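# Move the red foam block from the far shelf to the desk

## Task

Pull the red foam block out of the row of foam blocks sitting on the shelf at the far end of the aisle and set it down on the desk. Every yellow block must finish upright in its original spot, neither displaced nor rotated. The robot must not topple or finish leaning, or the task fails. The final arrangement must stay put by itself, with nothing held in place only by the robot.

## Robot and tools

Robot: a Hello Robot Stretch 3 with a single arm. It has a two-wheeled base (0.33 m long, 0.34 m wide), a lift carriage riding up a mast, and a telescoping arm that sticks out to the robot's RIGHT. The gripper cannot reach forward on its own, so the base has to drive to carry it forward. The base turns in place about the point midway between its drive wheels, 0.05 m behind the front edge. It cannot move sideways. With the arm pulled in and the wrist folded, a turn sweeps a circle of radius 0.28 m. An unfolded, level wrist reaches past that circle. A loose object may occasionally get a brief shove from outside.

Frames: the base frame has its origin on the floor between the drive wheels, x forward, y left, z up. hand_pose is reported in this frame, at the point where the closed fingertips meet. With all wrist joints at zero, the hand frame's x points up, y points back along the arm toward the mast, and z points to the robot's rear. The odometry frame is the base frame as it was when the scene began.

Tool execute_actions: its argument actions is a list holding one action, or none. An empty list only reports state and images. An action may hold base, joints or both, plus an optional contact_limits. Its motions start at the same moment. base takes exactly one key. translate_m is a relative drive in metres from the current position, -1 to 1, with forward positive. rotate_rad is a relative in-place turn in radians, -3.2 to 3.2, with counter-clockwise (left) positive. Base moves count from the position in the latest state report. joints is one dictionary of absolute targets, keyed by joint name:
- lift_m 0 to 1.1 m (arm height)
- arm_m 0 to 0.52 m (extension)
- wrist_yaw_rad -1.345 to 4.42 (0 aims along the arm; positive turns toward the front; 3.0 folds it over the base)
- wrist_pitch_rad -1.57 to 0.451 (0 level; negative tips the fingers down)
- wrist_roll_rad -2.911 to 2.911 (0 puts the fingers side by side, level)
- gripper_m -0.089 to 0.179 (larger is wider; the actual fingertip gap is about 0.007 m less when nearly shut and 0.025 m less fully open; zero below 0.007)
- head_pan_rad -3.953 to 1.73 (0 forward, positive left, -1.57 along the arm)
- head_tilt_rad -1.53 to 0.419 (negative looks down)
A joint or base left out of an action may keep pushing toward its earlier target. Status lines will not show this. An unknown key or an out-of-range value rejects the whole call, and nothing moves. contact_limits accepts only arm_m: a motor effort percentage from 1 to 100 at which the arm halts (contact_stop). Smaller values are gentler, but too small halts it immediately. cameras is optional: a list drawn from head_camera, nav_camera, wrist_camera and all. If omitted, null or all, every camera is returned; [] returns none. Once a result reports a stop, later movement calls in that same reply are skipped.

Other tools. wait(seconds 0 to 10) commands nothing and returns state and images. zoom_image(camera, region [x0,y0,x1,y1] in pixels from the top-left, at most 504x504) enlarges part of that camera's latest full image. finished_scene(scene) ends the scene for good, and its result states whether the task succeeded.

Result lines. base_status and joint_status give how each motion ended. done means the target was reached; for the base this means the wheels turned fully, even if they slipped. off_target means it stopped short and may still be pushing. contact_stop, time_out and torque_fault clear the target. After a contact_stop the arm or lift goes slack until you command it again. A slack lift can sink under load, or get pushed up when the fingers close on a surface. on_its_own covers joints not commanded in this call; its "held at" value is the held target, not the actual position. motor_effort is a percentage, positive toward larger values, with the peak in brackets; readings carry sizeable fixed and random error. An effort at rest outside its normal range suggests a load or contact. A positive wheel effort pushes forward. base_odometry counts wheel rotation, so slip shows up as travel. turned_by_wheels and turned_by_imu give the turn since the previous result, positive left. base_tilt is in degrees, forward and right positive, with up to about 4 degrees of fixed bias. lidar_m lists 12 ranges in metres, one per 30-degree sector. The first points straight ahead and the rest go counter-clockwise (4th left, 7th behind, 10th right). The scan plane is 0.17 m above the floor, so it sees table legs, not tabletops. "-" means nothing detected. With the lift low, the robot's own body blocks some sectors. wrist_depth_mm (45 to 1000) and head_depth_mm (280 to 4000, image sideways) give 7x7 grids of median depth.

Cameras: head_camera and nav_camera are on the head and move with pan and tilt. wrist_camera rides on the gripper. Calibration lists K, distortion and T_world_to_cam, which maps the base frame into the camera frame. Expect small errors, which grow at the end of the arm.

Speed: the base moves fast only when stowed, meaning lift_m under 0.30, arm_m under 0.03 and wrist_yaw_rad over 2.54. Otherwise it is slow.

Gripping: to grasp, command gripper_m smaller than the object's width. To let go, command at least 0.02 more than the value at first contact. The readings do not confirm a grasp. Squeezing too hard triggers a force reduction, so the object may slip.

Things to avoid. Fold or unfold the wrist only with lift_m between 0.32 and 0.95, wrist_pitch_rad -0.4 and roll near 0. Once folded, the lift may go down to 0.25. With wrist_yaw_rad below -0.4, keep the pitch at -0.5 or lower. Pushing against something rigid with the gripper above about 0.45 m can tip the robot, as can a second push after a contact_stop. Do not drive while gripping or pushing against something fixed. The base, wrist and head have no contact stop and will push hard. Wrist servos overloaded for a few seconds shut off for 10 s (torque_fault). If the robot snags or leans, reverse the last move in small steps and free the gripper; if it stays tilted, lower lift_m to about 0.2. The simulation keeps running between replies while the robot holds its last command. Drops, slams and hard hits count against the result.

Each tool is called after "Call:" as a command line: name --argument value for each argument, lists and objects as JSON in quotes; but a table of rows of numbers goes row by row, as --pt "numbers of a row", without its own name.

## Session

Call:
execute_actions --actions '[]'

Scene clock: 0.00 s.
base_odometry: x=+0.000 y=+0.000 heading=+0.000 (m, m, rad; odometry frame)
turned_by_wheels: +0.000 (rad since the last result)
turned_by_imu: +0.000 (rad since the last result)
base_tilt: forward=+0.8 right=-0.3 (deg)
lidar_m: 1.42 0.84 0.73 0.76 0.90 1.66 1.07 1.20 3.02 3.02 1.64 1.90
head_depth_mm: 1705 1708 1725 1743 1752 1757 1776 / 1751 1762 1786 1793 1811 1826 1818 / 1798 1823 1843 1854 1852 1869 1873 / 1841 1874 1903 1899 1938 1935 1936 / 1772 1805 1847 1871 1903 1937 1851 / 1411 1432 1452 1473 1488 1512 1528 / 1171 1183 1195 1205 1221 1233 1245
base_status: not commanded
joint_positions: lift_m=+0.524 arm_m=-0.002 wrist_yaw_rad=+2.935 wrist_pitch_rad=-0.385 wrist_roll_rad=+0.018 gripper_m=+0.037 head_pan_rad=+0.006 head_tilt_rad=+0.011
joint_status: not commanded
motor_effort: left_wheel=+0 right_wheel=+0 lift_m=+34 arm_m=+1 wrist_yaw_rad=+1 wrist_pitch_rad=+7 wrist_roll_rad=+0 gripper_m=+0 head_pan_rad=+0 head_tilt_rad=+2 (%)
hand_pose: x=+0.0256 y=+0.0810 z=+0.5443 quat_wxyz=(+0.207, +0.710, +0.061, +0.670) (m; base frame)
wrist_depth_mm: 787 765 741 721 683 655 629 / 874 - 810 786 717 706 685 / 989 - 859 861 789 746 732 / - - 966 889 858 830 804 / - - - 980 928 897 896 / 852 844 - 812 - 804 808 / 721 727 710 709 682 705 685
pictures: head_camera (sideways: a quarter turn clockwise sets it upright), nav_camera (sideways: a quarter turn counterclockwise sets it upright), wrist_camera
Images, in order (width x height): head_camera 896x504, nav_camera 672x504, wrist_camera 644x364.

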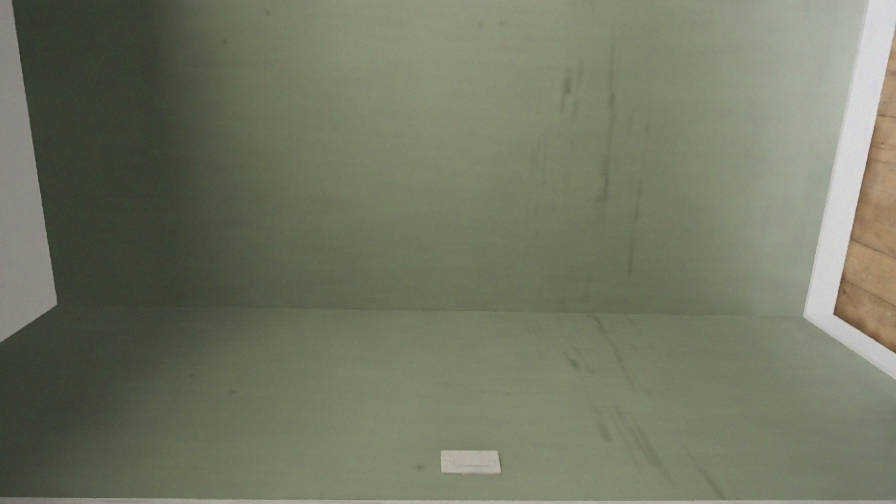

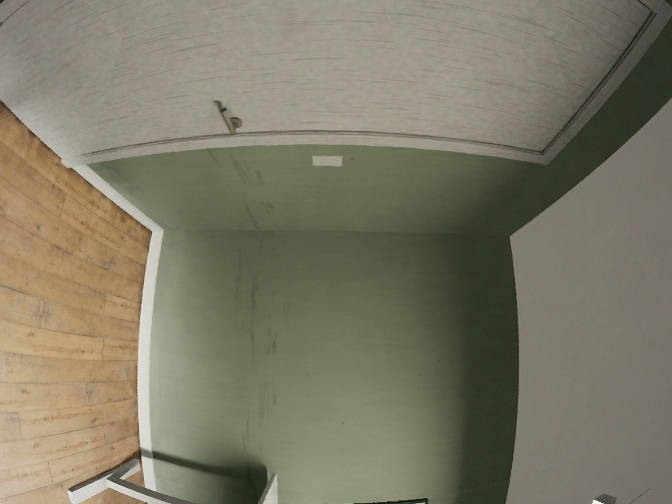

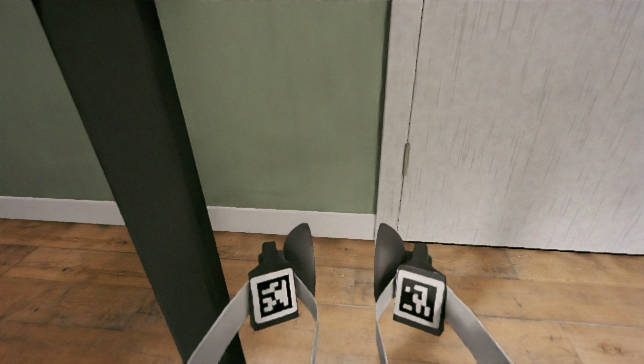

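Call:
execute_actions --actions '[{"joints":{"head_pan_rad":-1.5,"head_tilt_rad":-0.5,"lift_m":0.27}}]' --cameras '["head_camera","nav_camera"]'

Call:
execute_actions --actions '[{"joints":{"head_pan_rad":-2.8}}]' --cameras '["nav_camera"]'

Scene clock: 6.63 s.
base_odometry: x=+0.000 y=+0.000 heading=+0.000 (m, m, rad; odometry frame)
turned_by_wheels: +0.000 (rad since the last result)
turned_by_imu: -0.001 (rad since the last result)
base_tilt: forward=+0.9 right=-0.2 (deg)
lidar_m: 1.42 0.84 0.73 0.76 0.90 1.65 1.08 1.20 3.01 3.02 1.64 1.90
head_depth_mm: 2416 2586 2896 2503 1872 1504 1246 / 2487 2686 2989 2475 1887 1503 1244 / 2583 2801 3088 2466 1863 1492 1249 / 2658 2944 3160 2447 1868 1490 1241 / 2789 3063 3317 2450 1858 1487 1235 / 2861 2773 3064 2445 1841 1488 1234 / 2482 2176 2763 2419 1841 1484 1232
base_status: not commanded
joint_positions: lift_m=+0.270 arm_m=-0.002 wrist_yaw_rad=+2.935 wrist_pitch_rad=-0.386 wrist_roll_rad=+0.018 gripper_m=+0.037 head_pan_rad=-1.493 head_tilt_rad=-0.493
joint_status: all done
motor_effort: left_wheel=+0(0) right_wheel=+0(0) lift_m=+27(27) arm_m=+1(1) wrist_yaw_rad=+1(0) wrist_pitch_rad=+7(7) wrist_roll_rad=-1(0) gripper_m=+0(0) head_pan_rad=-3(36) head_tilt_rad=-2(29) (%)
hand_pose: x=+0.0255 y=+0.0809 z=+0.2902 quat_wxyz=(+0.207, +0.710, +0.062, +0.670) (m; base frame)
wrist_depth_mm: 798 751 744 733 672 658 631 / 876 - 790 779 737 721 688 / 960 - 867 828 778 767 734 / 851 - 823 786 788 793 762 / 637 636 630 626 654 609 612 / 529 521 - 519 - 506 502 / 456 466 - - 417 425 420
pictures: head_camera (sideways: a quarter turn clockwise sets it upright), nav_camera (sideways: a quarter turn counterclockwise sets it upright)
camera_calibration (this result's frames):
head_camera: T_world_to_cam=[[-0.0817996, 0.506125, -0.858572, 1.1413], [0.995557, 0.0817994, -0.0466303, 0.0603432], [0.04663, -0.858572, -0.510568, 0.623942], [0, 0, 0, 1]] pos_world=[0.00418811, -0.0468757, 1.30126]
nav_camera: T_world_to_cam=[[0.0491235, -0.472422, 0.880002, -1.1037], [-0.996783, -0.0790573, 0.0132011, 0.0408629], [0.0633341, -0.877819, -0.474786, 0.571516], [0, 0, 0, 1]] pos_world=[0.0587528, -0.0164965, 1.24207]
Images, in order (width x height): head_camera 896x504, nav_camera 672x504.

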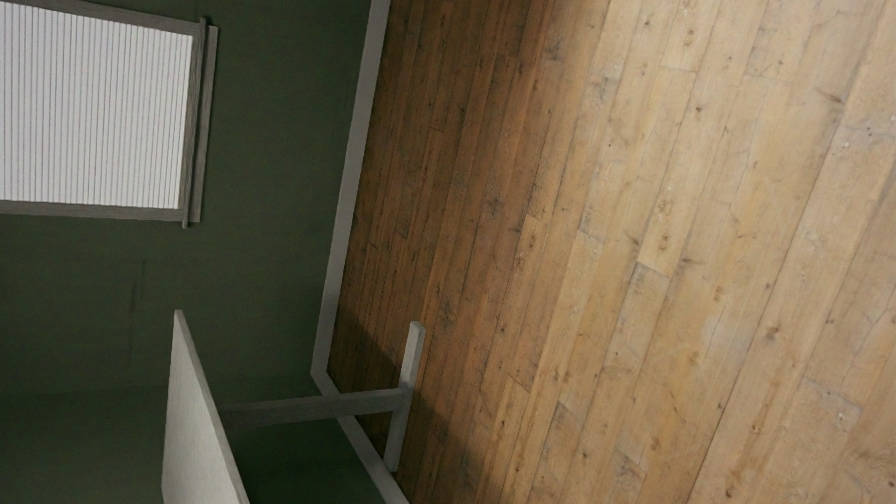

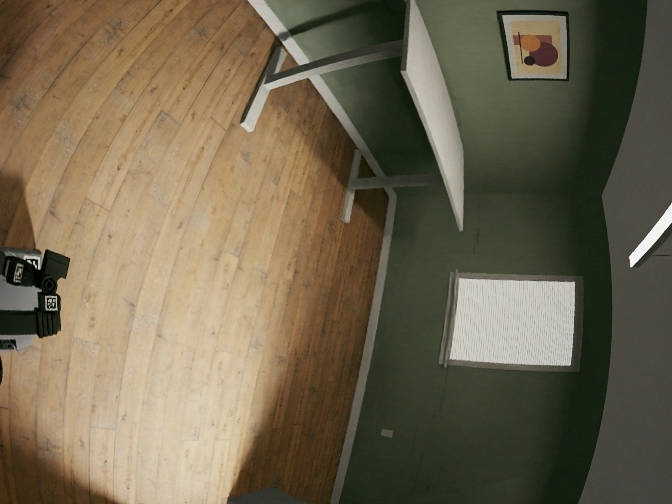

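Scene clock: 7.83 s.
base_odometry: x=+0.000 y=+0.000 heading=+0.000 (m, m, rad; odometry frame)
turned_by_wheels: +0.000 (rad since the last result)
turned_by_imu: +0.000 (rad since the last result)
base_tilt: forward=+0.9 right=-0.2 (deg)
lidar_m: 1.42 0.84 0.73 0.76 0.90 1.66 1.07 1.20 3.01 3.03 1.64 1.90
head_depth_mm: 857 953 1138 1461 1748 1498 1247 / 904 976 1068 1183 1374 1466 1251 / 966 1048 1153 1276 1438 1487 1250 / 1033 1137 1255 1403 1592 1494 1243 / 1978 2257 2347 2281 1834 1479 1236 / 1702 1761 2202 2141 1821 1475 1234 / 1666 1609 1775 1983 1827 1469 1234
base_status: not commanded
joint_positions: lift_m=+0.270 arm_m=-0.002 wrist_yaw_rad=+2.935 wrist_pitch_rad=-0.386 wrist_roll_rad=+0.018 gripper_m=+0.037 head_pan_rad=-2.793 head_tilt_rad=-0.494
joint_status: all done
motor_effort: left_wheel=+0(0) right_wheel=+0(1) lift_m=+27(26) arm_m=+1(0) wrist_yaw_rad=+0(0) wrist_pitch_rad=+7(7) wrist_roll_rad=-1(1) gripper_m=-1(0) head_pan_rad=-3(32) head_tilt_rad=-3(4) (%)
hand_pose: x=+0.0255 y=+0.0809 z=+0.2902 quat_wxyz=(+0.207, +0.710, +0.062, +0.670) (m; base frame)
wrist_depth_mm: 800 756 738 712 685 652 628 / 877 - 793 763 738 712 694 / 925 - 846 849 785 779 734 / 847 - 825 803 786 783 769 / 636 630 638 660 638 603 602 / 537 521 - 512 - 500 494 / 448 473 - - 418 427 419
pictures: nav_camera (sideways: a quarter turn counterclockwise sets it upright)
camera_calibration (this result's frames):
nav_camera: T_world_to_cam=[[-0.442252, -0.173815, 0.879887, -1.10056], [-0.342894, 0.939281, 0.0132008, 0.0368745], [-0.828756, -0.29587, -0.474999, 0.577235], [0, 0, 0, 1]] pos_world=[0.00430735, -0.055142, 1.24207]
Images, in order (width x height): nav_camera 672x504.

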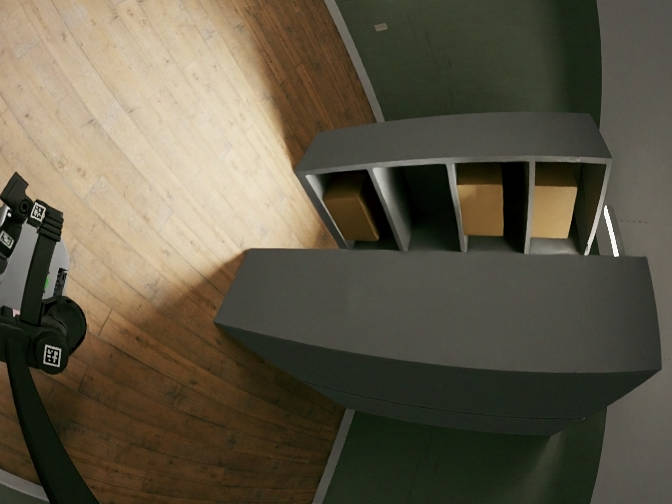

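Call:
execute_actions --actions '[{"base":{"rotate_rad":-2.15},"joints":{"head_pan_rad":0}}]' --cameras '[]'

Call:
execute_actions --actions '[{"base":{"translate_m":1.0}}]' --cameras '[]'

Call:
execute_actions --actions '[{"base":{"translate_m":0.28}}]' --cameras '[]'

Call:
execute_actions --actions '[{"base":{"rotate_rad":-1.37}}]' --cameras '["head_camera","nav_camera"]'

Scene clock: 25.70 s.
base_odometry: x=+0.000 y=+0.000 heading=-2.150 (m, m, rad; odometry frame)
turned_by_wheels: -2.150 (rad since the last result)
turned_by_imu: -2.147 (rad since the last result)
base_tilt: forward=+0.8 right=-0.2 (deg)
lidar_m: 1.94 3.00 1.66 1.63 1.59 0.87 0.73 0.76 0.87 1.46 1.08 1.15
head_depth_mm: 1453 1580 1936 2094 1886 1503 1256 / 1754 1808 1940 2048 1874 1497 1250 / 2708 2934 3197 2464 1866 1496 1245 / 2612 2873 3093 2444 1852 1489 1243 / 2549 2812 3020 2458 1862 1477 1241 / 2469 2685 2959 2417 1838 1484 1236 / 2404 2608 2851 2425 1827 1476 1236
base_status: done
joint_positions: lift_m=+0.270 arm_m=-0.002 wrist_yaw_rad=+2.935 wrist_pitch_rad=-0.386 wrist_roll_rad=+0.018 gripper_m=+0.037 head_pan_rad=-0.007 head_tilt_rad=-0.494
joint_status: all done
motor_effort: left_wheel=+3(15) right_wheel=-3(8) lift_m=+27(27) arm_m=+0(0) wrist_yaw_rad=+0(1) wrist_pitch_rad=+7(7) wrist_roll_rad=+0(1) gripper_m=+0(0) head_pan_rad=+2(32) head_tilt_rad=-3(4) (%)
hand_pose: x=+0.0255 y=+0.0809 z=+0.2902 quat_wxyz=(+0.207, +0.710, +0.062, +0.670) (m; base frame)
wrist_depth_mm: - - - - - - - / - - - - - - - / - - - - - - - / 837 - 803 818 781 793 785 / 661 638 628 640 657 611 604 / 528 526 - 518 - 499 495 / 446 463 - - 414 424 423
pictures: none
No camera images: the call's "cameras" was empty. Leave "cameras" out to get every camera's image.

Scene clock: 30.73 s.
base_odometry: x=-0.547 y=-0.837 heading=-2.150 (m, m, rad; odometry frame)
turned_by_wheels: +0.000 (rad since the last result)
turned_by_imu: -0.001 (rad since the last result)
base_tilt: forward=+0.9 right=-0.2 (deg)
lidar_m: 2.06 2.04 2.05 2.18 2.18 1.99 1.73 1.73 0.85 0.74 1.12 0.87
head_depth_mm: 1959 2169 2346 1196 1240 1309 1249 / 1878 2088 2334 2486 1875 1466 1252 / 1834 2014 2249 2406 1856 1500 1247 / 1775 1949 2148 2367 1849 1488 1244 / 1710 1891 2088 2262 1855 1481 1234 / 1674 1823 2017 2195 1856 1482 1237 / 1618 1769 1957 2134 1832 1477 1230
base_status: done
joint_positions: lift_m=+0.270 arm_m=-0.002 wrist_yaw_rad=+2.935 wrist_pitch_rad=-0.386 wrist_roll_rad=+0.018 gripper_m=+0.037 head_pan_rad=-0.007 head_tilt_rad=-0.495
joint_status: not commanded
motor_effort: left_wheel=+4(13) right_wheel=-4(7) lift_m=+26(26) arm_m=+0(0) wrist_yaw_rad=+1(0) wrist_pitch_rad=+8(7) wrist_roll_rad=+0(0) gripper_m=+1(1) head_pan_rad=+3(3) head_tilt_rad=-2(2) (%)
hand_pose: x=+0.0255 y=+0.0809 z=+0.2902 quat_wxyz=(+0.207, +0.710, +0.062, +0.670) (m; base frame)
wrist_depth_mm: - - - - - - - / - - - - - - - / - - - - - - - / 867 - 816 797 779 787 757 / 646 631 629 632 650 601 603 / 525 525 - 513 - 508 502 / 443 475 - - 412 424 422
pictures: none
No camera images: the call's "cameras" was empty. Leave "cameras" out to get every camera's image.

Scene clock: 33.43 s.
base_odometry: x=-0.700 y=-1.071 heading=-2.150 (m, m, rad; odometry frame)
turned_by_wheels: +0.000 (rad since the last result)
turned_by_imu: +0.000 (rad since the last result)
base_tilt: forward=+0.9 right=-0.2 (deg)
lidar_m: 1.78 1.78 2.03 2.00 2.26 2.31 2.00 1.99 0.77 0.80 0.68 0.74
head_depth_mm: 1690 1877 2123 2301 1872 1181 1191 / 1625 1810 2013 2246 1875 1489 1244 / 1588 1748 1944 2179 1854 1496 1250 / 1530 1677 1856 2092 1867 1491 1246 / 1487 1637 1818 2007 1839 1497 1234 / 1447 1583 1742 1938 1842 1477 1233 / 1403 1535 1689 1873 1834 1479 1229
base_status: done
joint_positions: lift_m=+0.270 arm_m=-0.002 wrist_yaw_rad=+2.935 wrist_pitch_rad=-0.386 wrist_roll_rad=+0.018 gripper_m=+0.037 head_pan_rad=-0.007 head_tilt_rad=-0.495
joint_status: not commanded
motor_effort: left_wheel=+3(15) right_wheel=-4(8) lift_m=+27(26) arm_m=+0(0) wrist_yaw_rad=+1(1) wrist_pitch_rad=+7(7) wrist_roll_rad=+0(0) gripper_m=+0(1) head_pan_rad=+3(3) head_tilt_rad=-4(4) (%)
hand_pose: x=+0.0255 y=+0.0809 z=+0.2902 quat_wxyz=(+0.207, +0.710, +0.062, +0.670) (m; base frame)
wrist_depth_mm: - - - - - - - / - - - - - - - / - - - - - - - / 843 - 805 819 770 789 764 / 639 638 626 642 644 623 605 / 532 516 - 506 - 502 499 / 439 462 - - 425 426 425
pictures: none
No camera images: the call's "cameras" was empty. Leave "cameras" out to get every camera's image.

Scene clock: 35.73 s.
base_odometry: x=-0.700 y=-1.071 heading=+2.764 (m, m, rad; odometry frame)
turned_by_wheels: -1.370 (rad since the last result)
turned_by_imu: -1.367 (rad since the last result)
base_tilt: forward=+0.9 right=-0.3 (deg)
lidar_m: 1.25 0.68 0.84 1.78 1.81 2.00 2.26 1.81 2.11 1.99 1.02 0.77
head_depth_mm: 1299 1401 1059 1226 1042 1015 1169 / 1293 1396 1349 1278 1332 1338 1215 / 2069 2165 2194 1886 1800 1494 1250 / 2091 2285 2562 2443 1855 1493 1236 / 2055 2257 2525 2433 1852 1491 1232 / 2025 2179 2223 1723 1674 1419 1225 / 1200 1017 1006 1436 1026 907 1046
base_status: done
joint_positions: lift_m=+0.270 arm_m=-0.002 wrist_yaw_rad=+2.935 wrist_pitch_rad=-0.386 wrist_roll_rad=+0.018 gripper_m=+0.037 head_pan_rad=-0.007 head_tilt_rad=-0.495
joint_status: not commanded
motor_effort: left_wheel=+3(14) right_wheel=-4(9) lift_m=+27(27) arm_m=+0(0) wrist_yaw_rad=+0(1) wrist_pitch_rad=+7(7) wrist_roll_rad=+0(0) gripper_m=+0(0) head_pan_rad=+2(3) head_tilt_rad=-3(4) (%)
hand_pose: x=+0.0255 y=+0.0809 z=+0.2902 quat_wxyz=(+0.207, +0.710, +0.062, +0.670) (m; base frame)
wrist_depth_mm: - - - - - 742 566 / - - - - - 780 581 / - - - - - 803 592 / 866 - 781 806 805 734 600 / 631 634 634 641 629 610 582 / 539 524 - 513 - 500 490 / 443 472 - - 421 421 426
pictures: head_camera (sideways: a quarter turn clockwise sets it upright), nav_camera (sideways: a quarter turn counterclockwise sets it upright)
camera_calibration (this result's frames):
head_camera: T_world_to_cam=[[-0.512535, -0.0385895, -0.857799, 1.14292], [0.00282276, 0.998909, -0.0466241, 0.0663908], [0.858662, -0.0263179, -0.511867, 0.620679], [0, 0, 0, 1]] pos_world=[0.0526439, -0.0058789, 1.30119]
nav_camera: T_world_to_cam=[[0.476216, 0.00888789, 0.879283, -1.10537], [-0.00570947, -0.999897, 0.0131993, 0.0348197], [0.87931, -0.011306, -0.476116, 0.568269], [0, 0, 0, 1]] pos_world=[0.0269103, 0.0510654, 1.24204]
Images, in order (width x height): head_camera 896x504, nav_camera 672x504.

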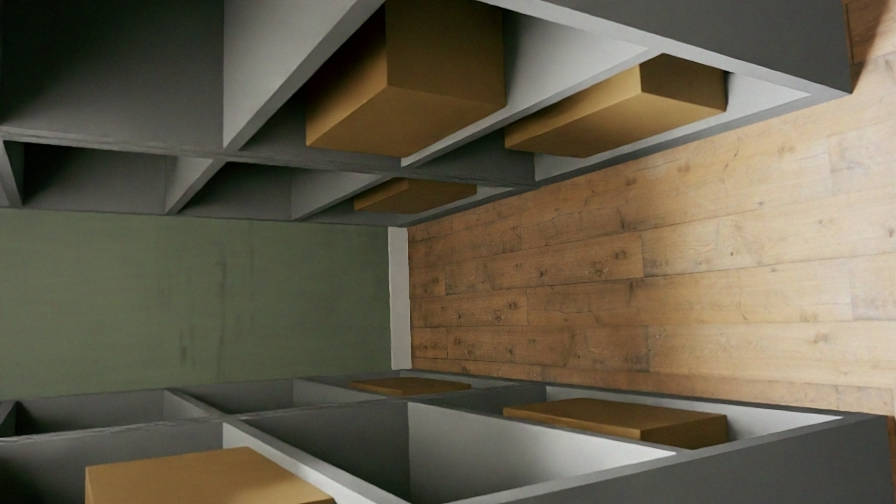

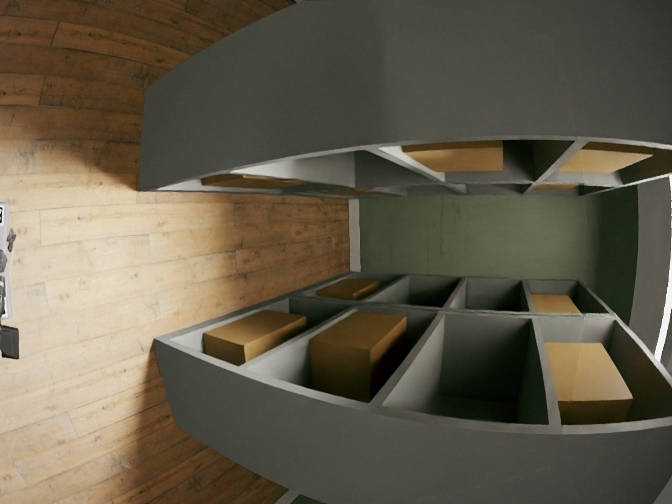

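Call:
execute_actions --actions '[{"base":{"rotate_rad":0.13},"joints":{"head_tilt_rad":-0.2}}]' --cameras '["head_camera"]'

Scene clock: 42.73 s.
base_odometry: x=-0.700 y=-1.071 heading=+2.894 (m, m, rad; odometry frame)
turned_by_wheels: +0.130 (rad since the last result)
turned_by_imu: +0.129 (rad since the last result)
base_tilt: forward=+0.9 right=-0.1 (deg)
lidar_m: 0.68 0.68 1.83 1.78 1.87 2.00 1.81 2.37 2.02 1.99 0.88 0.77
head_depth_mm: 1311 1355 1435 1469 1297 1256 1230 / 2124 2192 2340 2416 1982 1775 1537 / 2159 2273 2362 2508 2598 2023 1535 / 2168 2266 2403 2496 2624 1989 1546 / 1581 1604 2269 1603 1679 1763 1490 / 860 1036 1112 922 1499 1182 984 / 541 566 595 623 660 694 741
base_status: done
joint_positions: lift_m=+0.270 arm_m=-0.002 wrist_yaw_rad=+2.935 wrist_pitch_rad=-0.386 wrist_roll_rad=+0.018 gripper_m=+0.037 head_pan_rad=-0.007 head_tilt_rad=-0.211
joint_status: all done
motor_effort: left_wheel=-3(9) right_wheel=+2(6) lift_m=+27(26) arm_m=+0(0) wrist_yaw_rad=+0(0) wrist_pitch_rad=+7(7) wrist_roll_rad=+0(1) gripper_m=+0(0) head_pan_rad=+2(2) head_tilt_rad=+5(23) (%)
hand_pose: x=+0.0255 y=+0.0809 z=+0.2902 quat_wxyz=(+0.207, +0.710, +0.062, +0.670) (m; base frame)
wrist_depth_mm: - - - - - - 629 / - - - - - - 629 / - - - - - - 643 / 867 - 830 799 805 793 656 / 656 648 632 632 640 619 599 / 523 519 - 502 - 505 505 / 443 469 - - 418 430 422
pictures: head_camera (sideways: a quarter turn clockwise sets it upright)
camera_calibration (this result's frames):
head_camera: T_world_to_cam=[[-0.251984, -0.0404231, -0.966887, 1.28369], [0.0159284, 0.998819, -0.0459093, 0.0653973], [0.9676, -0.0269694, -0.251042, 0.280591], [0, 0, 0, 1]] pos_world=[0.0509262, -0.00586217, 1.31462]
Images, in order (width x height): head_camera 896x504.

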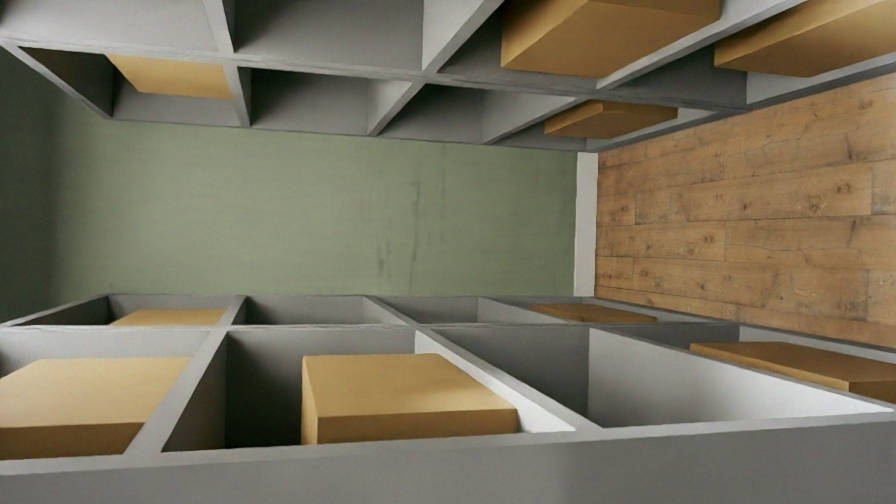

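Call:
execute_actions --actions '[{"base":{"rotate_rad":-0.025}}]' --cameras '[]'

Call:
execute_actions --actions '[{"base":{"translate_m":0.75},"joints":{"head_tilt_rad":-0.5}}]' --cameras '["head_camera","nav_camera"]'

Scene clock: 49.97 s.
base_odometry: x=-0.700 y=-1.071 heading=+2.869 (m, m, rad; odometry frame)
turned_by_wheels: -0.025 (rad since the last result)
turned_by_imu: -0.026 (rad since the last result)
base_tilt: forward=+0.7 right=-0.1 (deg)
lidar_m: 0.95 0.68 1.83 1.78 1.84 1.99 1.81 2.35 2.04 1.99 0.90 0.77
head_depth_mm: 1309 1349 1434 1421 1255 1169 1187 / 2118 1812 2307 2242 1651 1714 1490 / 2154 2270 2389 2465 2590 2011 1546 / 2157 2243 2374 2505 2634 1996 1530 / 2111 2219 2331 2449 2289 1824 1537 / 972 1094 1388 1028 1561 1233 1109 / 714 635 605 624 660 694 738
base_status: done
joint_positions: lift_m=+0.270 arm_m=-0.002 wrist_yaw_rad=+2.935 wrist_pitch_rad=-0.386 wrist_roll_rad=+0.018 gripper_m=+0.037 head_pan_rad=-0.007 head_tilt_rad=-0.211
joint_status: not commanded
motor_effort: left_wheel=-1(6) right_wheel=+0(3) lift_m=+27(27) arm_m=+0(0) wrist_yaw_rad=+1(1) wrist_pitch_rad=+7(7) wrist_roll_rad=+0(0) gripper_m=+0(0) head_pan_rad=+3(3) head_tilt_rad=+5(5) (%)
hand_pose: x=+0.0255 y=+0.0809 z=+0.2902 quat_wxyz=(+0.207, +0.710, +0.062, +0.670) (m; base frame)
wrist_depth_mm: - - - - - - 609 / - - - - - - 621 / - - - - - - 627 / 857 - 812 832 829 773 657 / 653 638 636 629 642 609 603 / 526 520 - 516 - 510 492 / 446 464 - - 417 429 420
pictures: none
No camera images: the call's "cameras" was empty. Leave "cameras" out to get every camera's image.

Scene clock: 54.27 s.
base_odometry: x=-1.423 y=-0.869 heading=+2.869 (m, m, rad; odometry frame)
turned_by_wheels: +0.000 (rad since the last result)
turned_by_imu: -0.001 (rad since the last result)
base_tilt: forward=+1.0 right=-0.2 (deg)
lidar_m: 0.79 0.29 0.27 0.27 0.22 2.55 2.56 2.79 2.08 0.43 0.46 0.63
head_depth_mm: 1405 1496 1716 1486 1244 1181 1193 / 1444 1568 1733 1875 1687 1482 1248 / 1451 1584 1747 1968 1875 1494 1241 / 1446 1584 1763 1973 1858 1503 1234 / 1426 1552 1731 1905 1761 1477 1241 / 1390 1475 983 906 993 1056 1087 / 618 670 732 644 954 875 728
base_status: done
joint_positions: lift_m=+0.270 arm_m=-0.002 wrist_yaw_rad=+2.935 wrist_pitch_rad=-0.386 wrist_roll_rad=+0.018 gripper_m=+0.037 head_pan_rad=-0.007 head_tilt_rad=-0.494
joint_status: all done
motor_effort: left_wheel=+0(10) right_wheel=+0(8) lift_m=+27(27) arm_m=+0(0) wrist_yaw_rad=+1(1) wrist_pitch_rad=+7(7) wrist_roll_rad=-1(0) gripper_m=+0(0) head_pan_rad=+3(3) head_tilt_rad=-3(23) (%)
hand_pose: x=+0.0255 y=+0.0809 z=+0.2902 quat_wxyz=(+0.207, +0.710, +0.062, +0.670) (m; base frame)
wrist_depth_mm: - 267 580 629 637 652 679 / - - 607 673 377 278 291 / - - 531 735 393 294 315 / 835 - 590 648 403 327 348 / 636 637 470 529 389 366 386 / 527 523 - 419 - 404 422 / 454 472 - - 403 413 424
pictures: head_camera (sideways: a quarter turn clockwise sets it upright), nav_camera (sideways: a quarter turn counterclockwise sets it upright)
camera_calibration (this result's frames):
head_camera: T_world_to_cam=[[-0.512181, -0.0386779, -0.858006, 1.14318], [0.0026739, 0.998909, -0.0466258, 0.0663939], [0.858873, -0.0261751, -0.511519, 0.620225], [0, 0, 0, 1]] pos_world=[0.0526452, -0.00587108, 1.30121]
nav_camera: T_world_to_cam=[[0.475858, 0.00897027, 0.879476, -1.10562], [-0.0055469, -0.999897, 0.0131998, 0.0348181], [0.879504, -0.0111596, -0.47576, 0.567804], [0, 0, 0, 1]] pos_world=[0.026926, 0.0510687, 1.24205]
Images, in order (width x height): head_camera 896x504, nav_camera 672x504.

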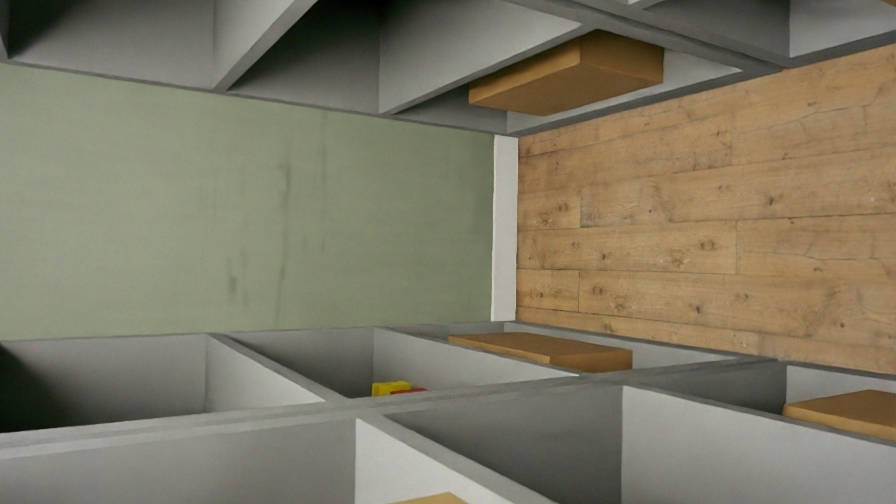

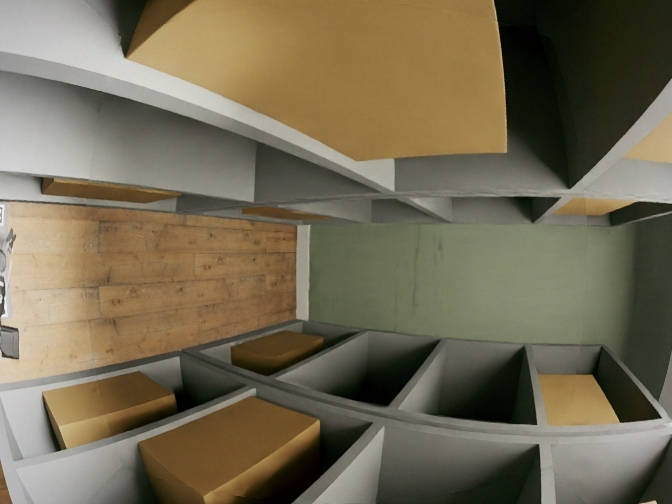

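Call:
execute_actions --actions '[{"base":{"rotate_rad":0.25}}]' --cameras '[]'

Call:
execute_actions --actions '[{"base":{"translate_m":-0.62}}]' --cameras '[]'

Call:
execute_actions --actions '[{"base":{"rotate_rad":2.907},"joints":{"head_pan_rad":-3.14,"head_tilt_rad":-0.7}}]' --cameras '["head_camera"]'

Scene clock: 64.33 s.
base_odometry: x=-1.423 y=-0.869 heading=+3.118 (m, m, rad; odometry frame)
turned_by_wheels: +0.250 (rad since the last result)
turned_by_imu: +0.249 (rad since the last result)
base_tilt: forward=+1.0 right=-0.1 (deg)
lidar_m: 0.42 0.27 0.34 0.20 2.07 2.69 2.55 2.30 0.43 0.46 0.51 0.88
head_depth_mm: 1388 1511 1660 1845 1883 1507 1252 / 1428 1542 1718 1910 1868 1499 1249 / 1410 1526 1729 1918 1815 1496 1246 / 653 717 791 920 1062 1288 1227 / 644 698 758 623 996 893 927 / 662 415 444 475 479 877 730 / 673 345 356 376 398 389 729
base_status: done
joint_positions: lift_m=+0.270 arm_m=-0.002 wrist_yaw_rad=+2.935 wrist_pitch_rad=-0.386 wrist_roll_rad=+0.018 gripper_m=+0.037 head_pan_rad=-0.007 head_tilt_rad=-0.494
joint_status: not commanded
motor_effort: left_wheel=-3(12) right_wheel=+2(8) lift_m=+27(27) arm_m=+0(0) wrist_yaw_rad=+0(1) wrist_pitch_rad=+7(7) wrist_roll_rad=+0(0) gripper_m=+0(1) head_pan_rad=+3(2) head_tilt_rad=-3(3) (%)
hand_pose: x=+0.0255 y=+0.0809 z=+0.2902 quat_wxyz=(+0.207, +0.710, +0.062, +0.670) (m; base frame)
wrist_depth_mm: - 219 215 607 608 569 562 / - - 234 630 644 328 236 / - - 256 681 697 330 244 / 884 - 284 613 611 324 262 / 640 644 305 508 499 325 291 / 520 528 - 417 - 345 323 / 447 463 - - 363 355 342
pictures: none
No camera images: the call's "cameras" was empty. Leave "cameras" out to get every camera's image.

Scene clock: 68.13 s.
base_odometry: x=-0.803 y=-0.884 heading=+3.118 (m, m, rad; odometry frame)
turned_by_wheels: +0.000 (rad since the last result)
turned_by_imu: +0.000 (rad since the last result)
base_tilt: forward=+0.8 right=-0.2 (deg)
lidar_m: 0.86 0.61 1.93 1.93 2.23 2.20 1.94 2.11 1.84 1.84 0.57 0.56
head_depth_mm: 1875 2032 2216 2140 1655 1385 1183 / 1911 2091 2321 2440 1867 1493 1246 / 1932 2144 2352 2481 1865 1488 1242 / 1206 1337 1498 2004 1777 1484 1243 / 1161 978 1417 1460 1318 1368 1242 / 1182 751 787 1441 1095 1193 1136 / 1196 689 750 648 714 808 997
base_status: done
joint_positions: lift_m=+0.270 arm_m=-0.002 wrist_yaw_rad=+2.935 wrist_pitch_rad=-0.386 wrist_roll_rad=+0.018 gripper_m=+0.037 head_pan_rad=-0.007 head_tilt_rad=-0.495
joint_status: not commanded
motor_effort: left_wheel=-3(14) right_wheel=+3(6) lift_m=+27(26) arm_m=+0(0) wrist_yaw_rad=+1(1) wrist_pitch_rad=+7(7) wrist_roll_rad=+0(1) gripper_m=+0(0) head_pan_rad=+3(2) head_tilt_rad=-2(2) (%)
hand_pose: x=+0.0255 y=+0.0809 z=+0.2902 quat_wxyz=(+0.207, +0.710, +0.062, +0.670) (m; base frame)
wrist_depth_mm: - - - - - - 611 / - - - - - - 610 / - - - - - - 612 / 835 - 801 800 785 789 619 / 650 642 658 627 644 623 574 / 522 533 - 508 - 503 506 / 443 468 - - 418 426 420
pictures: none
No camera images: the call's "cameras" was empty. Leave "cameras" out to get every camera's image.

Scene clock: 71.10 s.
base_odometry: x=-0.803 y=-0.884 heading=-0.258 (m, m, rad; odometry frame)
turned_by_wheels: +2.907 (rad since the last result)
turned_by_imu: +2.901 (rad since the last result)
base_tilt: forward=+0.8 right=-0.2 (deg)
lidar_m: 1.94 2.50 1.89 1.84 0.67 0.56 1.25 0.61 0.74 1.93 2.03 2.21
head_depth_mm: 1115 963 1012 1083 822 947 1134 / 1811 1379 1399 1350 1271 1242 1141 / 1976 2250 2311 1885 1554 1317 1161 / 1999 2287 2387 1874 1543 1309 1164 / 1993 2178 2229 1873 1537 1311 1142 / 1286 1377 1464 1509 1464 1284 1135 / 945 1334 1388 1129 1217 1128 1133
base_status: done
joint_positions: lift_m=+0.270 arm_m=-0.002 wrist_yaw_rad=+2.935 wrist_pitch_rad=-0.386 wrist_roll_rad=+0.018 gripper_m=+0.037 head_pan_rad=-3.133 head_tilt_rad=-0.692
joint_status: all done
motor_effort: left_wheel=-3(13) right_wheel=+2(11) lift_m=+27(26) arm_m=+0(0) wrist_yaw_rad=+1(0) wrist_pitch_rad=+7(7) wrist_roll_rad=-1(0) gripper_m=+0(0) head_pan_rad=-2(36) head_tilt_rad=-4(23) (%)
hand_pose: x=+0.0255 y=+0.0808 z=+0.2902 quat_wxyz=(+0.207, +0.710, +0.062, +0.670) (m; base frame)
wrist_depth_mm: - - - - - - - / - - - - - - - / 672 - - - - - - / 666 - 817 800 777 772 757 / 598 627 616 638 651 609 602 / 525 524 - 514 - 496 495 / 444 471 - - 420 436 423
pictures: head_camera (sideways: a quarter turn clockwise sets it upright)
camera_calibration (this result's frames):
head_camera: T_world_to_cam=[[0.669799, 0.0477934, -0.741003, 0.983442], [0.0215705, -0.998758, -0.0449203, 0.0640465], [-0.742229, 0.0141038, -0.669998, 0.836162], [0, 0, 0, 1]] pos_world=[-0.0394669, 0.00517189, 1.29184]
Images, in order (width x height): head_camera 896x504.

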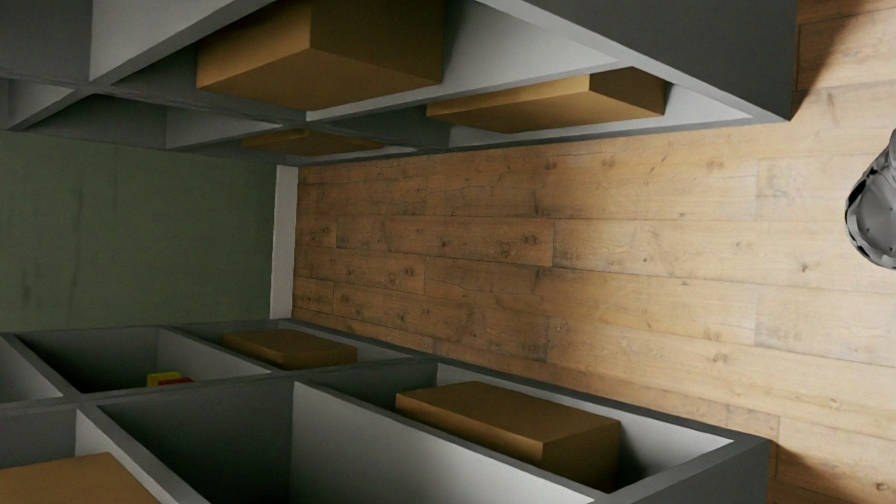

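Call:
execute_actions --actions '[{"base":{"rotate_rad":-0.07}}]' --cameras '[]'

Call:
execute_actions --actions '[{"base":{"translate_m":-0.9}}]' --cameras '["head_camera"]'

Scene clock: 79.33 s.
base_odometry: x=-0.803 y=-0.884 heading=-0.328 (m, m, rad; odometry frame)
turned_by_wheels: -0.070 (rad since the last result)
turned_by_imu: -0.071 (rad since the last result)
base_tilt: forward=+0.8 right=-0.2 (deg)
lidar_m: 1.94 2.49 1.90 1.84 0.72 0.56 1.00 0.61 0.68 1.93 1.99 2.20
head_depth_mm: 1116 803 989 1056 774 997 1145 / 1138 1213 1056 1117 1143 1092 1149 / 1967 2105 1903 1731 1501 1319 1167 / 1994 2250 2414 1874 1539 1309 1163 / 1992 2251 2368 1869 1541 1311 1134 / 1953 2085 1977 1765 1513 1308 1138 / 1140 1322 1399 1255 1291 1237 1134
base_status: done
joint_positions: lift_m=+0.270 arm_m=-0.002 wrist_yaw_rad=+2.935 wrist_pitch_rad=-0.386 wrist_roll_rad=+0.018 gripper_m=+0.037 head_pan_rad=-3.133 head_tilt_rad=-0.692
joint_status: not commanded
motor_effort: left_wheel=+4(8) right_wheel=-3(5) lift_m=+27(27) arm_m=-1(0) wrist_yaw_rad=+0(0) wrist_pitch_rad=+7(7) wrist_roll_rad=+0(1) gripper_m=+0(0) head_pan_rad=-2(2) head_tilt_rad=-3(5) (%)
hand_pose: x=+0.0255 y=+0.0808 z=+0.2902 quat_wxyz=(+0.207, +0.710, +0.062, +0.670) (m; base frame)
wrist_depth_mm: - - - - - - - / - - - - - - - / - - - - - - - / 745 - 830 800 782 772 768 / 641 635 634 636 631 613 592 / 519 526 - 511 - 496 495 / 447 475 - - 414 426 429
pictures: none
No camera images: the call's "cameras" was empty. Leave "cameras" out to get every camera's image.

Scene clock: 84.03 s.
base_odometry: x=-1.655 y=-0.594 heading=-0.328 (m, m, rad; odometry frame)
turned_by_wheels: +0.000 (rad since the last result)
turned_by_imu: +0.000 (rad since the last result)
base_tilt: forward=+0.8 right=-0.2 (deg)
lidar_m: 2.84 0.44 0.27 0.26 0.26 0.36 0.92 0.60 0.41 0.39 0.41 0.53
head_depth_mm: 1146 800 625 635 673 670 653 / 1143 1296 1424 1118 940 971 1080 / 1229 1394 1543 1732 1483 1294 1162 / 1222 1392 1614 1806 1539 1316 1166 / 1217 1396 1606 1788 1538 1306 1136 / 1214 1384 1600 1757 1534 1305 1133 / 1178 1333 1438 1321 1366 1247 1114
base_status: done
joint_positions: lift_m=+0.270 arm_m=-0.002 wrist_yaw_rad=+2.935 wrist_pitch_rad=-0.386 wrist_roll_rad=+0.018 gripper_m=+0.037 head_pan_rad=-3.133 head_tilt_rad=-0.692
joint_status: not commanded
motor_effort: left_wheel=+3(9) right_wheel=-3(10) lift_m=+26(26) arm_m=+0(0) wrist_yaw_rad=+1(1) wrist_pitch_rad=+7(7) wrist_roll_rad=+0(1) gripper_m=+0(0) head_pan_rad=-3(2) head_tilt_rad=-4(4) (%)
hand_pose: x=+0.0255 y=+0.0808 z=+0.2902 quat_wxyz=(+0.207, +0.710, +0.062, +0.670) (m; base frame)
wrist_depth_mm: 561 612 633 662 659 478 350 / 293 - 288 302 320 487 353 / 269 - 302 319 340 499 393 / 293 - 326 345 379 514 694 / 312 333 359 380 457 476 584 / 356 361 - 419 - 476 501 / 363 383 - - 421 430 421
pictures: head_camera (sideways: a quarter turn clockwise sets it upright)
camera_calibration (this result's frames):
head_camera: T_world_to_cam=[[0.670066, 0.0477612, -0.740763, 0.983129], [0.0215353, -0.998759, -0.0449156, 0.0640406], [-0.741989, 0.0141439, -0.670263, 0.836505], [0, 0, 0, 1]] pos_world=[-0.039463, 0.00517426, 1.29182]
Images, in order (width x height): head_camera 896x504.

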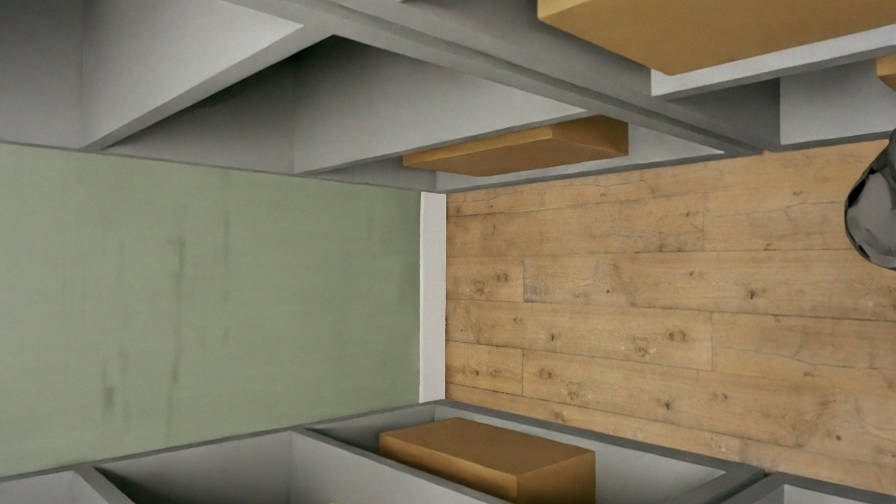

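Call:
execute_actions --actions '[{"base":{"rotate_rad":0.05}}]' --cameras '[]'

Call:
execute_actions --actions '[{"base":{"translate_m":-0.65},"joints":{"head_pan_rad":-1.9,"head_tilt_rad":-0.95}}]' --cameras '["head_camera","nav_camera"]'

Scene clock: 89.50 s.
base_odometry: x=-1.655 y=-0.594 heading=-0.278 (m, m, rad; odometry frame)
turned_by_wheels: +0.050 (rad since the last result)
turned_by_imu: +0.049 (rad since the last result)
base_tilt: forward=+0.9 right=-0.1 (deg)
lidar_m: 3.31 0.44 0.26 0.26 0.27 0.52 1.11 0.60 0.41 0.39 0.41 0.54
head_depth_mm: 1123 847 1376 738 719 718 678 / 1175 1330 1429 1187 1210 1034 1091 / 1224 1395 1606 1778 1540 1319 1166 / 1227 1396 1602 1816 1548 1313 1160 / 1232 1406 1622 1813 1540 1305 1137 / 1230 1382 1555 1686 1504 1299 1134 / 1150 1359 1344 1173 1344 1207 1102
base_status: done
joint_positions: lift_m=+0.270 arm_m=-0.002 wrist_yaw_rad=+2.935 wrist_pitch_rad=-0.386 wrist_roll_rad=+0.018 gripper_m=+0.037 head_pan_rad=-3.133 head_tilt_rad=-0.692
joint_status: not commanded
motor_effort: left_wheel=-2(6) right_wheel=+2(4) lift_m=+27(26) arm_m=-1(1) wrist_yaw_rad=+0(1) wrist_pitch_rad=+7(7) wrist_roll_rad=+0(1) gripper_m=+0(0) head_pan_rad=-3(3) head_tilt_rad=-4(3) (%)
hand_pose: x=+0.0255 y=+0.0808 z=+0.2902 quat_wxyz=(+0.207, +0.710, +0.062, +0.670) (m; base frame)
wrist_depth_mm: 586 618 641 657 670 495 360 / 292 - 287 300 308 509 374 / 278 - 301 314 332 513 376 / 297 - 327 346 363 526 412 / 333 342 358 378 409 492 554 / 407 372 - 417 - 457 480 / 378 381 - - 425 429 430
pictures: none
No camera images: the call's "cameras" was empty. Leave "cameras" out to get every camera's image.

Scene clock: 93.30 s.
base_odometry: x=-2.280 y=-0.416 heading=-0.278 (m, m, rad; odometry frame)
turned_by_wheels: +0.000 (rad since the last result)
turned_by_imu: +0.000 (rad since the last result)
base_tilt: forward=+0.7 right=-0.2 (deg)
lidar_m: 1.06 0.49 0.27 0.38 0.35 0.40 0.80 0.52 0.43 0.37 0.37 0.55
head_depth_mm: 584 479 1031 913 1284 1214 1112 / 580 474 1009 879 1184 1207 1125 / 575 472 984 875 1058 1221 - / 574 470 977 857 1196 1223 - / 571 468 955 868 1194 1189 1069 / 569 467 428 885 810 1160 1085 / 567 465 421 699 719 1144 1079
base_status: done
joint_positions: lift_m=+0.270 arm_m=-0.002 wrist_yaw_rad=+2.935 wrist_pitch_rad=-0.386 wrist_roll_rad=+0.018 gripper_m=+0.037 head_pan_rad=-1.907 head_tilt_rad=-0.938
joint_status: all done
motor_effort: left_wheel=-3(14) right_wheel=+2(5) lift_m=+26(27) arm_m=+0(0) wrist_yaw_rad=+0(0) wrist_pitch_rad=+7(7) wrist_roll_rad=+0(0) gripper_m=+0(0) head_pan_rad=+2(35) head_tilt_rad=-6(25) (%)
hand_pose: x=+0.0255 y=+0.0808 z=+0.2902 quat_wxyz=(+0.207, +0.710, +0.062, +0.670) (m; base frame)
wrist_depth_mm: 603 631 650 511 283 602 576 / 292 - 688 556 305 516 390 / 293 - 751 627 334 562 411 / 316 - 623 587 369 574 443 / 344 355 522 489 408 498 471 / 377 396 - 431 - 469 489 / 388 396 - - 415 421 424
pictures: head_camera (sideways: a quarter turn clockwise sets it upright), nav_camera (sideways: a quarter turn counterclockwise sets it upright)
camera_calibration (this result's frames):
head_camera: T_world_to_cam=[[0.234083, 0.798236, -0.555, 0.743737], [0.950885, -0.306904, -0.0403527, 0.0524174], [-0.202543, -0.518295, -0.830871, 1.04207], [0, 0, 0, 1]] pos_world=[-0.012876, -0.0374918, 1.28071]
nav_camera: T_world_to_cam=[[-0.254647, -0.76627, 0.589902, -0.723741], [-0.946251, 0.323233, 0.0113973, 0.0429103], [-0.199409, -0.555293, -0.807394, 1.00576], [0, 0, 0, 1]] pos_world=[0.0568629, -0.00995929, 1.23849]
Images, in order (width x height): head_camera 896x504, nav_camera 672x504.

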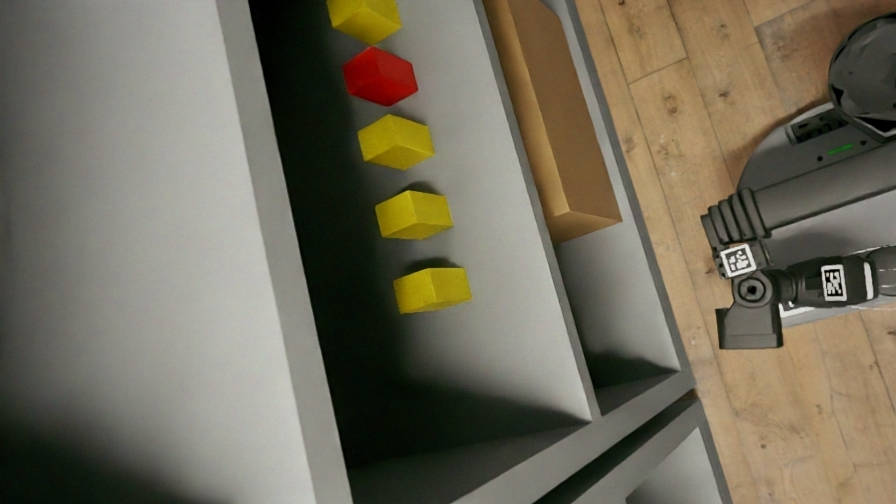

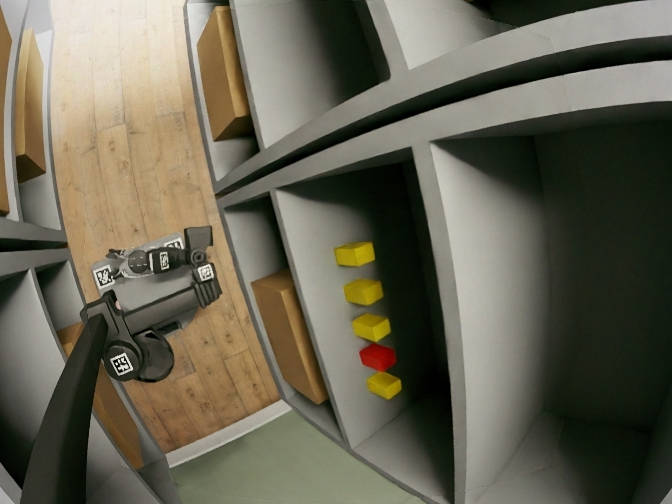

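Call:
execute_actions --actions '[{"base":{"translate_m":-0.43},"joints":{"lift_m":0.52,"head_pan_rad":-1.57}}]' --cameras '[]'

Call:
execute_actions --actions '[{"joints":{"wrist_yaw_rad":0,"gripper_m":0.085}}]'

Scene clock: 105.77 s.
base_odometry: x=-2.693 y=-0.298 heading=-0.278 (m, m, rad; odometry frame)
turned_by_wheels: +0.000 (rad since the last result)
turned_by_imu: -0.001 (rad since the last result)
base_tilt: forward=+0.9 right=-0.4 (deg)
lidar_m: 1.01 0.39 0.29 0.28 0.30 0.38 0.37 0.39 0.38 0.37 0.38 0.63
head_depth_mm: 584 476 432 864 833 1022 1005 / 579 475 431 896 832 1184 1110 / 577 472 430 860 828 1150 - / 574 471 427 856 827 1147 - / 571 470 427 851 824 1161 1085 / 570 467 429 851 960 1180 1084 / 566 465 430 849 1198 1174 1077
base_status: done
joint_positions: lift_m=+0.520 arm_m=-0.002 wrist_yaw_rad=+2.935 wrist_pitch_rad=-0.386 wrist_roll_rad=+0.018 gripper_m=+0.037 head_pan_rad=-1.576 head_tilt_rad=-0.938
joint_status: all done
motor_effort: left_wheel=-2(13) right_wheel=+2(6) lift_m=+39(41) arm_m=+0(0) wrist_yaw_rad=+1(0) wrist_pitch_rad=+7(7) wrist_roll_rad=+0(1) gripper_m=+0(0) head_pan_rad=+2(20) head_tilt_rad=-5(6) (%)
hand_pose: x=+0.0255 y=+0.0808 z=+0.5397 quat_wxyz=(+0.207, +0.710, +0.062, +0.670) (m; base frame)
wrist_depth_mm: 437 637 651 697 710 702 510 / 435 - 568 554 532 508 468 / 347 - 337 337 351 366 381 / 307 - 588 617 604 743 529 / 431 584 481 483 483 669 538 / 426 602 - 472 - 683 565 / 416 602 503 528 580 630 640
pictures: none
No camera images: the call's "cameras" was empty. Leave "cameras" out to get every camera's image.

Scene clock: 109.10 s.
base_odometry: x=-2.693 y=-0.298 heading=-0.278 (m, m, rad; odometry frame)
turned_by_wheels: +0.000 (rad since the last result)
turned_by_imu: +0.376 (rad since the last result)
base_tilt: forward=-0.4 right=-1.9 (deg)
lidar_m: 0.53 0.29 0.27 0.27 0.46 0.42 0.43 0.41 0.38 0.39 0.59 1.04
head_depth_mm: 624 502 441 913 800 1061 1092 / 626 501 454 893 830 1087 1110 / 625 501 988 895 846 1137 - / 624 501 1017 877 999 - - / 624 501 1034 897 1286 1223 1093 / 625 516 971 930 1300 1215 1096 / 615 530 805 918 1318 1209 1090
base_status: not commanded
joint_positions: lift_m=+0.520 arm_m=-0.002 wrist_yaw_rad=-0.002 wrist_pitch_rad=-0.453 wrist_roll_rad=+0.022 gripper_m=+0.085 head_pan_rad=-1.576 head_tilt_rad=-0.939
joint_status: all done
on_its_own: wrist_pitch_rad is at rest, and its effort (+42) is outside its rest range (-20 to +32)
motor_effort: left_wheel=-7(11) right_wheel=-1(17) lift_m=+30(39) arm_m=+2(2) wrist_yaw_rad=+1(67) wrist_pitch_rad=+42(44) wrist_roll_rad=-3(2) gripper_m=+2(80) head_pan_rad=+2(3) head_tilt_rad=-5(6) (%)
hand_pose: x=-0.0220 y=-0.3623 z=+0.5249 quat_wxyz=(+0.681, +0.157, -0.697, -0.162) (m; base frame)
wrist_depth_mm: 324 405 502 552 508 440 431 / 334 416 425 309 405 220 379 / 322 336 320 291 284 241 249 / 351 270 238 229 223 218 211 / 415 461 545 199 186 173 171 / 655 478 668 682 354 159 148 / 713 541 610 338 320 308 294
pictures: head_camera (sideways: a quarter turn clockwise sets it upright), nav_camera (sideways: a quarter turn counterclockwise sets it upright), wrist_camera
camera_calibration (this result's frames):
head_camera: T_world_to_cam=[[-0.0374714, 0.83128, -0.554589, 0.744858], [0.999022, 0.0181192, -0.040341, 0.0521085], [-0.0234859, -0.555558, -0.831146, 1.04133], [0, 0, 0, 1]] pos_world=[0.000310064, -0.0416093, 1.28069]
nav_camera: T_world_to_cam=[[0.0076506, -0.80773, 0.589503, -0.724821], [-0.999934, -0.00115553, 0.0113939, 0.0432421], [-0.00852202, -0.589551, -0.807686, 1.00498], [0, 0, 0, 1]] pos_world=[0.057349, 0.00707499, 1.2385]
wrist_camera: T_world_to_cam=[[-0.997593, -0.0228307, -0.0654815, 0.014605], [0.0416183, 0.558198, -0.828664, 0.678493], [0.0554706, -0.829394, -0.555904, 0.153133], [0, 0, 0, 1]] pos_world=[-0.0221622, -0.251392, 0.648325]
Images, in order (width x height): head_camera 896x504, nav_camera 672x504, wrist_camera 644x364.

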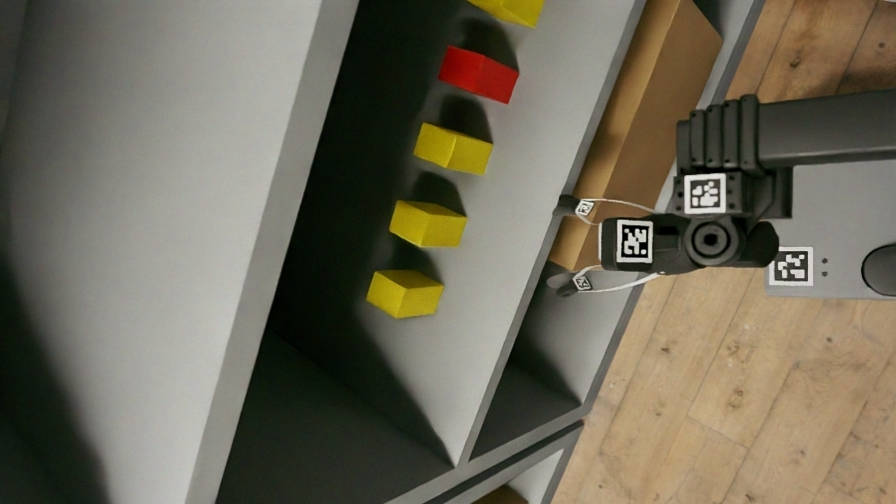

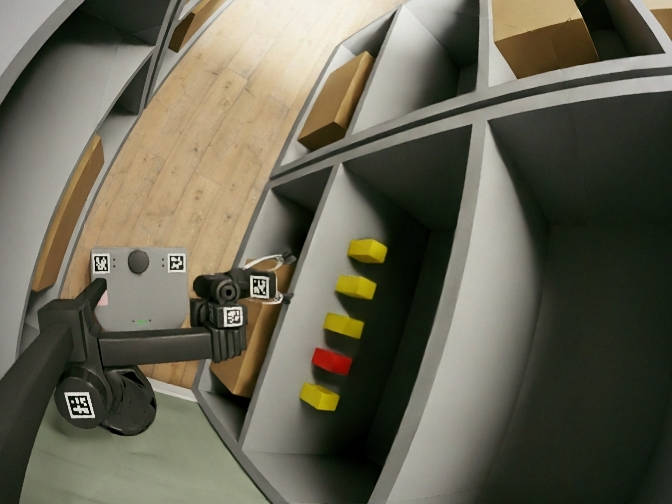

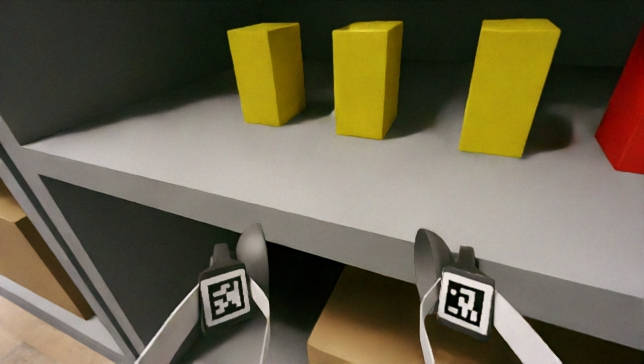

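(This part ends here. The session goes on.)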